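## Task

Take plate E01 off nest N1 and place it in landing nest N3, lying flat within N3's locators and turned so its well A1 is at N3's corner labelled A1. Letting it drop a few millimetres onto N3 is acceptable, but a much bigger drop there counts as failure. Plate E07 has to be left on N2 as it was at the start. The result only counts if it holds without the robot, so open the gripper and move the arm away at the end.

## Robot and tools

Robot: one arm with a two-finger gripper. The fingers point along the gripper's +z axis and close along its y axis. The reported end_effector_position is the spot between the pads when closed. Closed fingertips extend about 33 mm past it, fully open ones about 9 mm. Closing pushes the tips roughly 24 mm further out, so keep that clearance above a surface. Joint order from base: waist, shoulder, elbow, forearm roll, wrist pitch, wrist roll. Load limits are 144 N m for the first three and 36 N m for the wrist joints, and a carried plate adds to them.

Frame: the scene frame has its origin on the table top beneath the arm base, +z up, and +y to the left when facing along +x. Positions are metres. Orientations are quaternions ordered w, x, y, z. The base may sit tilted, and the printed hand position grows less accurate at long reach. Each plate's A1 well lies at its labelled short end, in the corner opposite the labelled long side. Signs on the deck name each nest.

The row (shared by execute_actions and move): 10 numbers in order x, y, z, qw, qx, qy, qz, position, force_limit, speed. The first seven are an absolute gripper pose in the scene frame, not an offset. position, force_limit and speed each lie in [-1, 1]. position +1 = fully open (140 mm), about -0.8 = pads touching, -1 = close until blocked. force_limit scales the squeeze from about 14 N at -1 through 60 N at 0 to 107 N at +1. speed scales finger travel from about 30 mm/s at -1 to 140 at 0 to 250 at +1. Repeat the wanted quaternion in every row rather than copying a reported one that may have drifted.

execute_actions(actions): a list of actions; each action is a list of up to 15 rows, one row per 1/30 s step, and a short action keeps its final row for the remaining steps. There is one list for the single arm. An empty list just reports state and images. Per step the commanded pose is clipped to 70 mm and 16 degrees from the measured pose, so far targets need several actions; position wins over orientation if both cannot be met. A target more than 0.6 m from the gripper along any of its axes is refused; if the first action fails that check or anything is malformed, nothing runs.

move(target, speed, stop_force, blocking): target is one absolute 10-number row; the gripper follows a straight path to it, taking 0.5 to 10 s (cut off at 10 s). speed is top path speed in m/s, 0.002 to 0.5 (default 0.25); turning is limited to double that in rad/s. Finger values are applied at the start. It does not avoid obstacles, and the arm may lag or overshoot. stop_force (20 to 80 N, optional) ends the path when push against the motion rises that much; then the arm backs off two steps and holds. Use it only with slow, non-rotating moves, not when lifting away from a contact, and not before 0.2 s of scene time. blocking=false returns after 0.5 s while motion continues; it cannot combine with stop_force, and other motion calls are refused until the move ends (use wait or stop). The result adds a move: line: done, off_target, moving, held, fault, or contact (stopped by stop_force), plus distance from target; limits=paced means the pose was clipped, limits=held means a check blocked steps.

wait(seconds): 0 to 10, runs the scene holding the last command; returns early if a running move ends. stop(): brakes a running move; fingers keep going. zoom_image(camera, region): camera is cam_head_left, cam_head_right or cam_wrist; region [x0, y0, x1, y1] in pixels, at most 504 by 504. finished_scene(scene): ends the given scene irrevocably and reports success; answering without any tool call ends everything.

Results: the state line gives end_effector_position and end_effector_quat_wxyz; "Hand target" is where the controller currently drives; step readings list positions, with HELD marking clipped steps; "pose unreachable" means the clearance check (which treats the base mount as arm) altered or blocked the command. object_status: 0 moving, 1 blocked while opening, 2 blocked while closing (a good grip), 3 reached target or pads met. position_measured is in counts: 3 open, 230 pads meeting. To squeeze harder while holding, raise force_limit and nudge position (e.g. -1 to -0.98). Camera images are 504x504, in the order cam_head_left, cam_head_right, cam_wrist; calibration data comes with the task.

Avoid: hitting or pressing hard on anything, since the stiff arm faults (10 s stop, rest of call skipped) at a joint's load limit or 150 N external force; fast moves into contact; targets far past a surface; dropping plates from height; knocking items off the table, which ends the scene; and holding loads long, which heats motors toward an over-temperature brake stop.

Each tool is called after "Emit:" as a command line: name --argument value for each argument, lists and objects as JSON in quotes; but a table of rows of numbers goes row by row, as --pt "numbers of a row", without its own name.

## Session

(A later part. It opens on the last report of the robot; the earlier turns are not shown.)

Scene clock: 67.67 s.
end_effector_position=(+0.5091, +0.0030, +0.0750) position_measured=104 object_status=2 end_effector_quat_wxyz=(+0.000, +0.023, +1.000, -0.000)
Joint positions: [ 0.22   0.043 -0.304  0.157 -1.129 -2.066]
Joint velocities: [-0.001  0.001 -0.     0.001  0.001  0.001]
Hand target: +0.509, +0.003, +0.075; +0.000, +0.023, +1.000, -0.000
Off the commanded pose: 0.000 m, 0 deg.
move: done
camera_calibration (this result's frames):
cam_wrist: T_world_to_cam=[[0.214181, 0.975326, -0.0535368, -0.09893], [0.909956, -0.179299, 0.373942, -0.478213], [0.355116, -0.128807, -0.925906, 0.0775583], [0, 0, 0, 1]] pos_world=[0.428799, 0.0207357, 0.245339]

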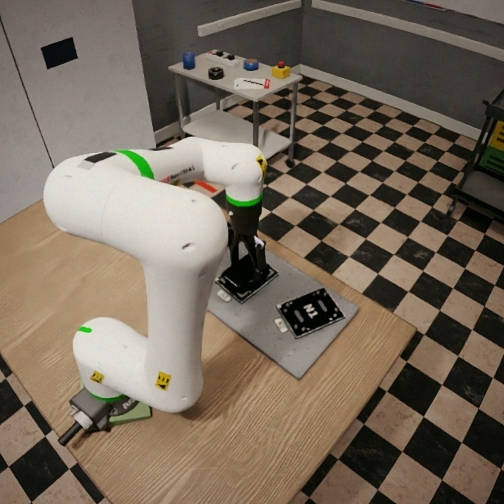

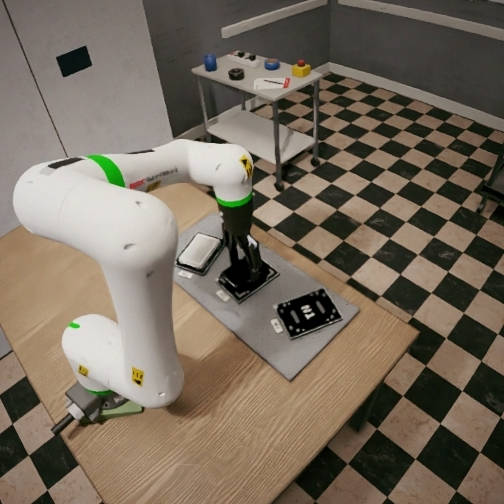

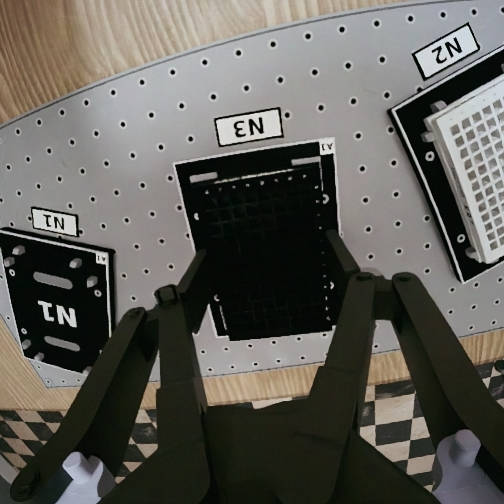

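Emit:
move --target '[0.5122, 0.0018, 0.0725, 0, 0.0297, 0.9996, 0, -1, -0.4, -0.8]' --speed 0.02

Emit:
zoom_image --camera "cam_wrist" --region '[130, 120, 390, 380]'

Scene clock: 72.63 s.
end_effector_position=(+0.5122, +0.0018, +0.0725) position_measured=104 object_status=2 end_effector_quat_wxyz=(+0.000, +0.030, +1.000, -0.000)
Joint positions: [ 0.214  0.052 -0.298  0.157 -1.124 -2.074]
Joint velocities: [-0.     0.001  0.    -0.    -0.001  0.   ]
Hand target: +0.512, +0.002, +0.073; +0.000, +0.030, +1.000, -0.000
Off the commanded pose: 0.000 m, 0 deg.
move: done
camera_calibration (this result's frames):
cam_wrist: T_world_to_cam=[[0.227767, 0.972242, -0.0535515, -0.105446], [0.907368, -0.191973, 0.373937, -0.478949], [0.353277, -0.133762, -0.925907, 0.0749517], [0, 0, 0, 1]] pos_world=[0.432122, 0.0205999, 0.242848]

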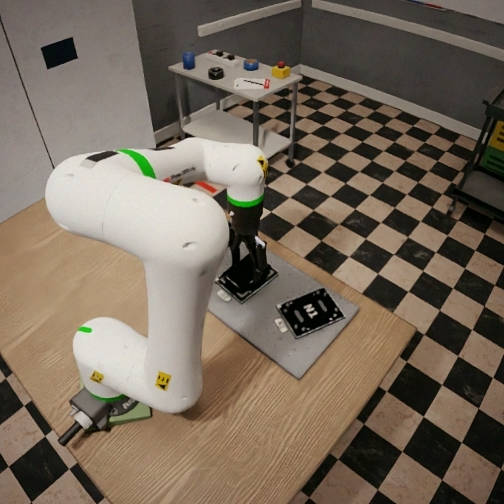

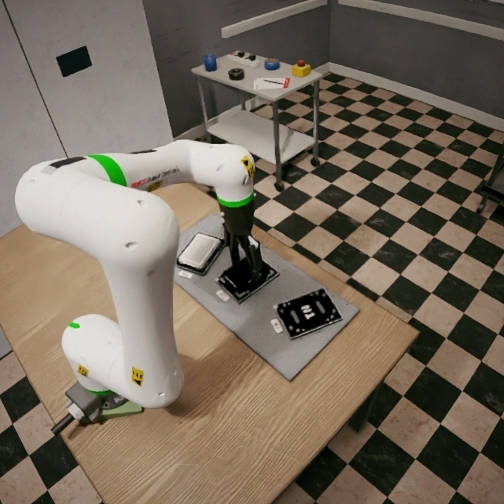

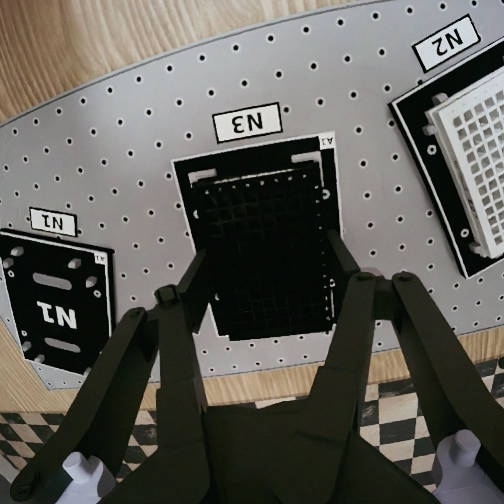

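Region (130, 120, 390, 380) of cam_wrist's 504x504 image, scaled by 1.938, with more detail than that image has.

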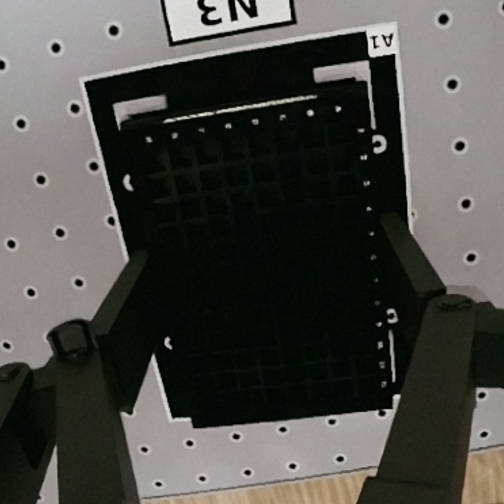

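Emit:
move --target '[0.5122, 0.0013, 0.063, 0, 0.029, 0.9996, 0, -1, -0.4, -0.8]' --speed 0.01 --stop_force 20

Emit:
zoom_image --camera "cam_wrist" --region '[160, 130, 360, 230]'

Emit:
zoom_image --camera "cam_wrist" --region '[190, 270, 360, 355]'

Scene clock: 76.60 s.
end_effector_position=(+0.5123, +0.0013, +0.0630) position_measured=104 object_status=2 end_effector_quat_wxyz=(+0.000, +0.029, +1.000, -0.000)
Joint positions: [ 0.21   0.063 -0.31   0.158 -1.101 -2.072]
Joint velocities: [ 0.     0.001 -0.    -0.001  0.     0.001]
Hand target: +0.512, +0.001, +0.063; +0.000, +0.029, +1.000, -0.000
Off the commanded pose: 0.000 m, 0 deg.
move: done
camera_calibration (this result's frames):
cam_wrist: T_world_to_cam=[[0.226454, 0.97255, -0.0535257, -0.104838], [0.90763, -0.190758, 0.373924, -0.475658], [0.353449, -0.133258, -0.925914, 0.0659768], [0, 0, 0, 1]] pos_world=[0.432143, 0.0200161, 0.233337]

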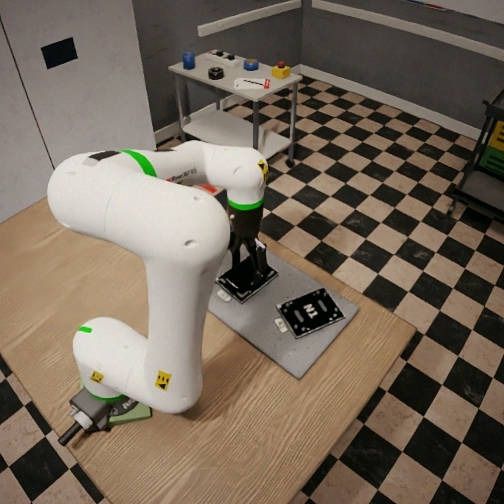

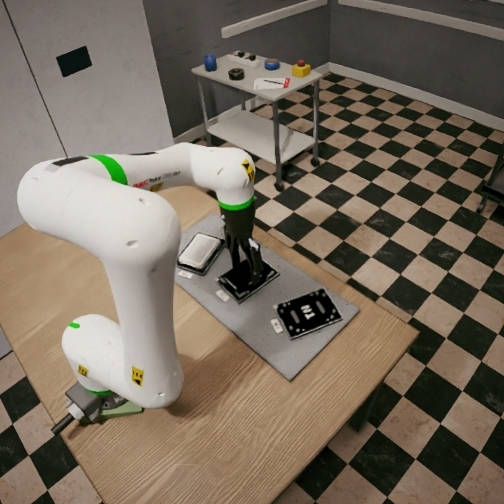

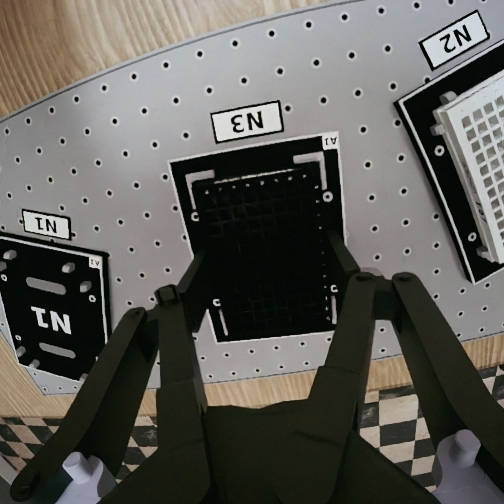

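Region (160, 130, 360, 230) of cam_wrist's 504x504 image, scaled by 2.520, with more detail than that image has.

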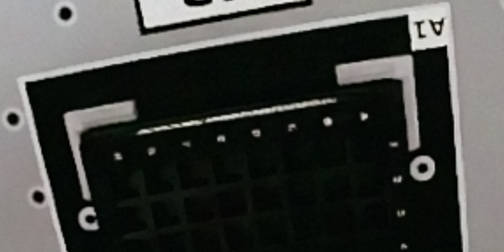

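Region (190, 270, 360, 355) of cam_wrist's 504x504 image, scaled by 2.965, with more detail than that image has.

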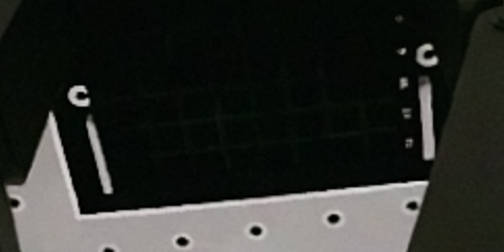

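Looks symmetric enough; lower slowly with contact sensing.

Emit:
move --target '[0.5122, 0.0013, 0.047, 0, 0.029, 0.9996, 0, -1, -0.4, -0.8]' --speed 0.004 --stop_force 20

Emit:
zoom_image --camera "cam_wrist" --region '[130, 120, 390, 380]'

Scene clock: 80.93 s.
end_effector_position=(+0.5123, +0.0013, +0.0547) position_measured=104 object_status=2 end_effector_quat_wxyz=(-0.000, +0.029, +1.000, -0.000)
Joint positions: [ 0.207  0.072 -0.32   0.159 -1.081 -2.073]
Joint velocities: [-0.001 -0.     0.001  0.    -0.004  0.001]
Hand target: +0.512, +0.001, +0.055; +0.000, +0.029, +1.000, -0.000
Off the commanded pose: 0.008 m, 0 deg.
move: contact
camera_calibration (this result's frames):
cam_wrist: T_world_to_cam=[[0.226448, 0.972543, -0.0536824, -0.105236], [0.907663, -0.190705, 0.373872, -0.472602], [0.353369, -0.133388, -0.925925, 0.0583205], [0, 0, 0, 1]] pos_world=[0.432185, 0.0199988, 0.225044]

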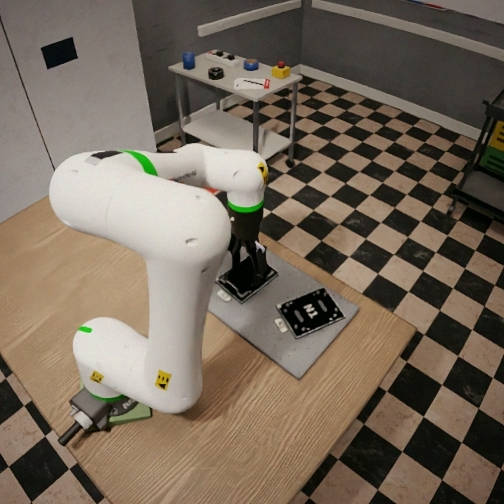

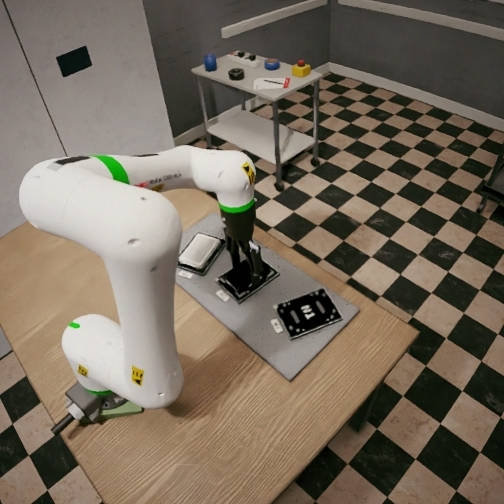

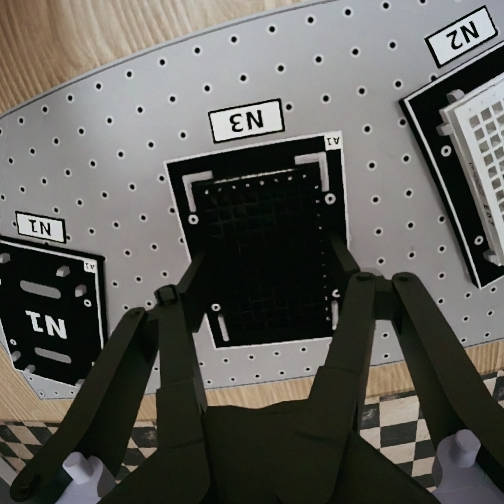

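Region (130, 120, 390, 380) of cam_wrist's 504x504 image, scaled by 1.938, with more detail than that image has.

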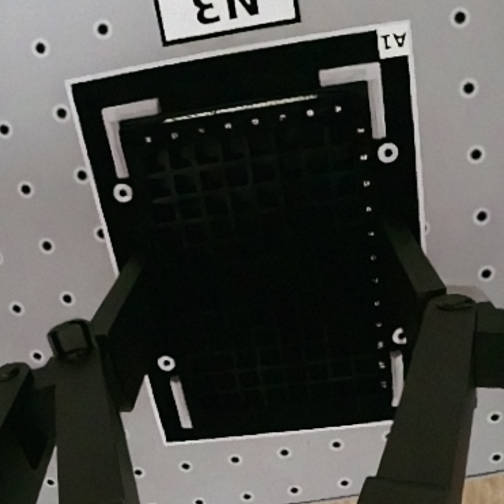

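Emit:
move --target '[0.5122, 0.0013, 0.0552, 0, 0.029, 0.9996, 0, 0.5, -0.4, -0.6]' --speed 0.004

Emit:
move --target '[0.5122, 0.0013, 0.1, 0, 0.029, 0.9996, 0, 0.5, -0.4, -0.6]' --speed 0.1

Emit:
move --target '[0.6, -0.01, 0.16, 0, 0.029, 0.9996, 0, 1, -0.4, 0]' --speed 0.15

Emit:
zoom_image --camera "cam_wrist" --region '[170, 40, 370, 240]'

Emit:
zoom_image --camera "cam_head_left" --region '[200, 240, 300, 315]'

Scene clock: 85.27 s.
end_effector_position=(+0.5122, +0.0013, +0.0552) position_measured=66 object_status=3 end_effector_quat_wxyz=(-0.000, +0.029, +1.000, +0.000)
Joint positions: [ 0.207  0.072 -0.32   0.159 -1.082 -2.073]
Joint velocities: [-0.001 -0.001  0.    -0.001 -0.    -0.001]
Hand target: +0.512, +0.001, +0.055; +0.000, +0.029, +1.000, +0.000
Off the commanded pose: 0.000 m, 0 deg.
move: done
camera_calibration (this result's frames):
cam_wrist: T_world_to_cam=[[0.226448, 0.972552, -0.0535057, -0.105232], [0.907638, -0.190763, 0.373902, -0.472691], [0.353432, -0.133233, -0.925924, 0.0587755], [0, 0, 0, 1]] pos_world=[0.432089, 0.0200023, 0.225531]

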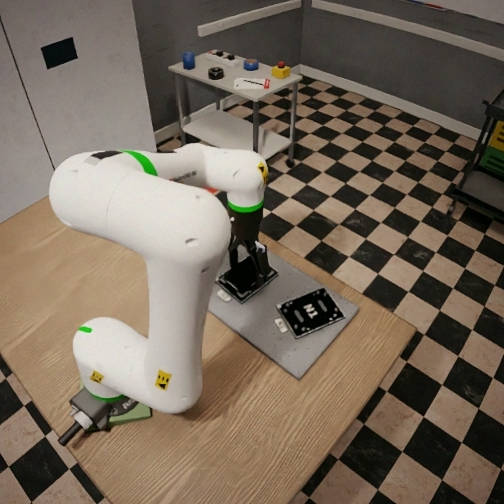

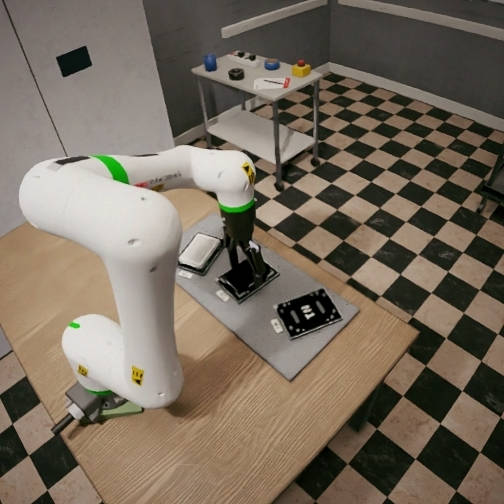

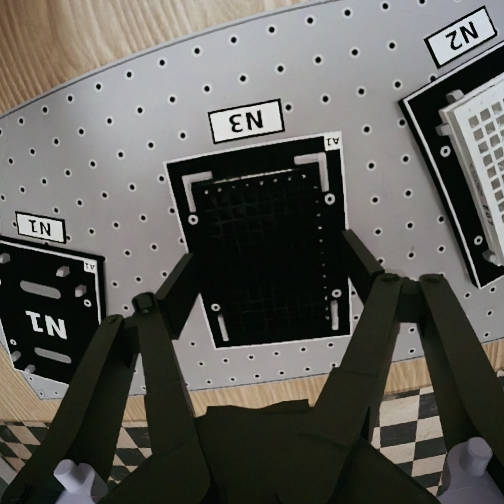

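Scene clock: 86.03 s.
end_effector_position=(+0.5119, +0.0012, +0.1000) position_measured=66 object_status=3 end_effector_quat_wxyz=(-0.000, +0.029, +1.000, +0.000)
Joint positions: [ 0.222  0.024 -0.261  0.153 -1.19  -2.07 ]
Joint velocities: [ 0.001 -0.001  0.001  0.001  0.     0.   ]
Hand target: +0.512, +0.001, +0.100; -0.000, +0.029, +1.000, +0.000
Off the commanded pose: 0.000 m, 0 deg.
move: done
camera_calibration (this result's frames):
cam_wrist: T_world_to_cam=[[0.226459, 0.972553, -0.0534532, -0.10272], [0.907664, -0.190804, 0.373818, -0.489226], [0.353358, -0.133172, -0.925961, 0.100374], [0, 0, 0, 1]] pos_world=[0.431847, 0.0199213, 0.270333]

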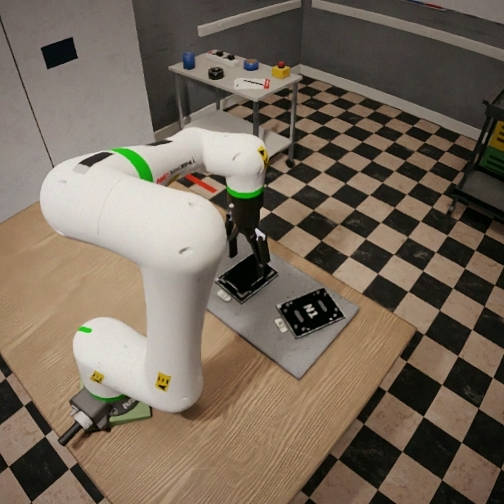

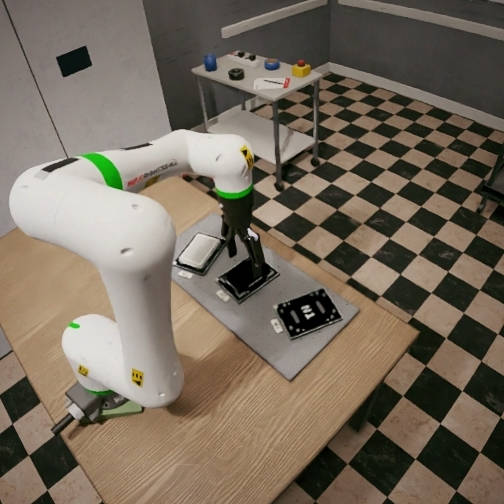

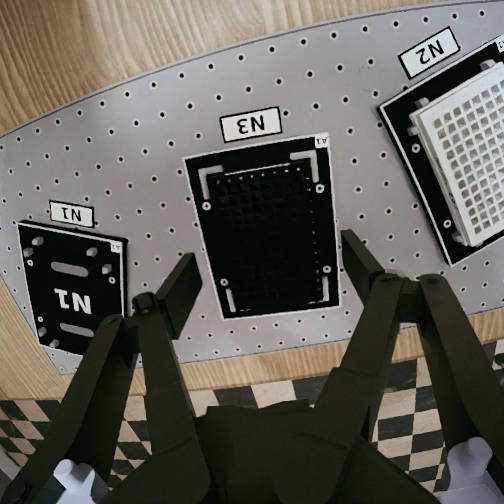

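Scene clock: 87.17 s.
end_effector_position=(+0.5996, -0.0104, +0.1603) position_measured=3 object_status=3 end_effector_quat_wxyz=(+0.000, +0.029, +1.000, -0.000)
Joint positions: [ 0.154  0.191  0.1    0.138 -1.372 -1.972]
Joint velocities: [ 0.     0.001  0.001 -0.001 -0.001  0.001]
Hand target: +0.600, -0.010, +0.160; +0.000, +0.029, +1.000, -0.000
Off the commanded pose: 0.001 m, 0 deg.
move: done
camera_calibration (this result's frames):
cam_wrist: T_world_to_cam=[[0.22641, 0.972547, -0.0537708, -0.107918], [0.90761, -0.190613, 0.374046, -0.593549], [0.353528, -0.133491, -0.92585, 0.12359], [0, 0, 0, 1]] pos_world=[0.519452, 0.00831579, 0.330637]

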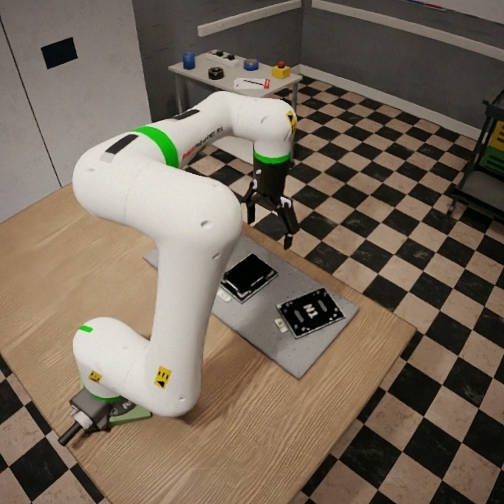

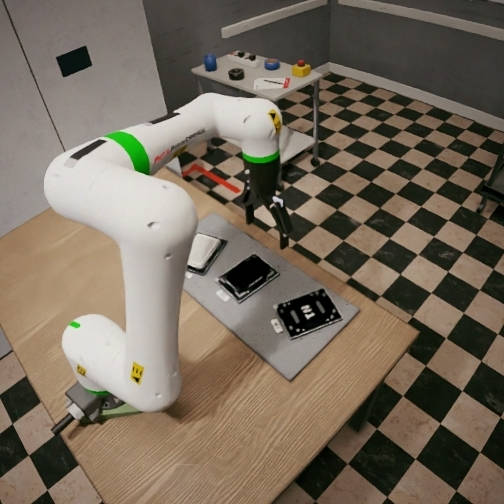

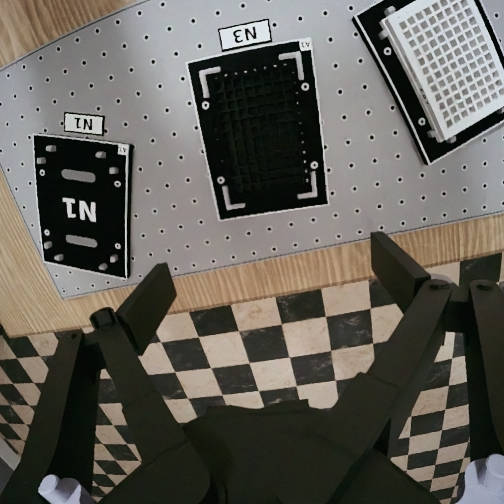

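Region (170, 40, 370, 240) of cam_wrist's 504x504 image, scaled by 2.520, with more detail than that image has.

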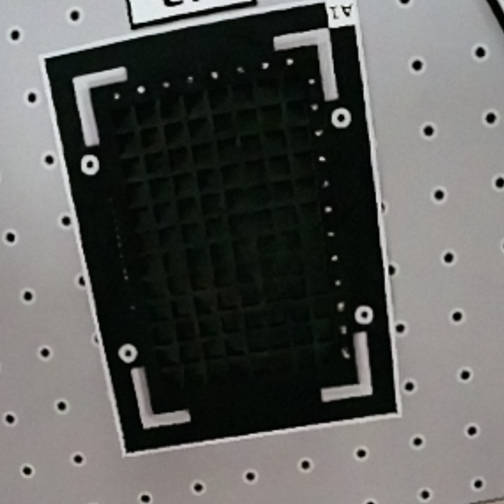

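Region (200, 240, 300, 315) of cam_head_left's 504x504 image, scaled by 5.040, with more detail than that image has; it fills the top 378 rows of this view, and the rest is white.

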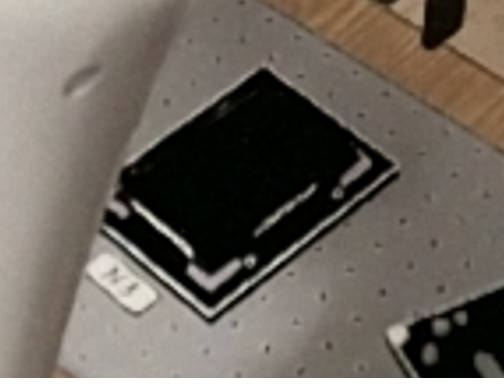

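All four brackets are fully visible; the plate looks seated.

Emit:
finished_scene --scene 1

The scene is finished: the task was done.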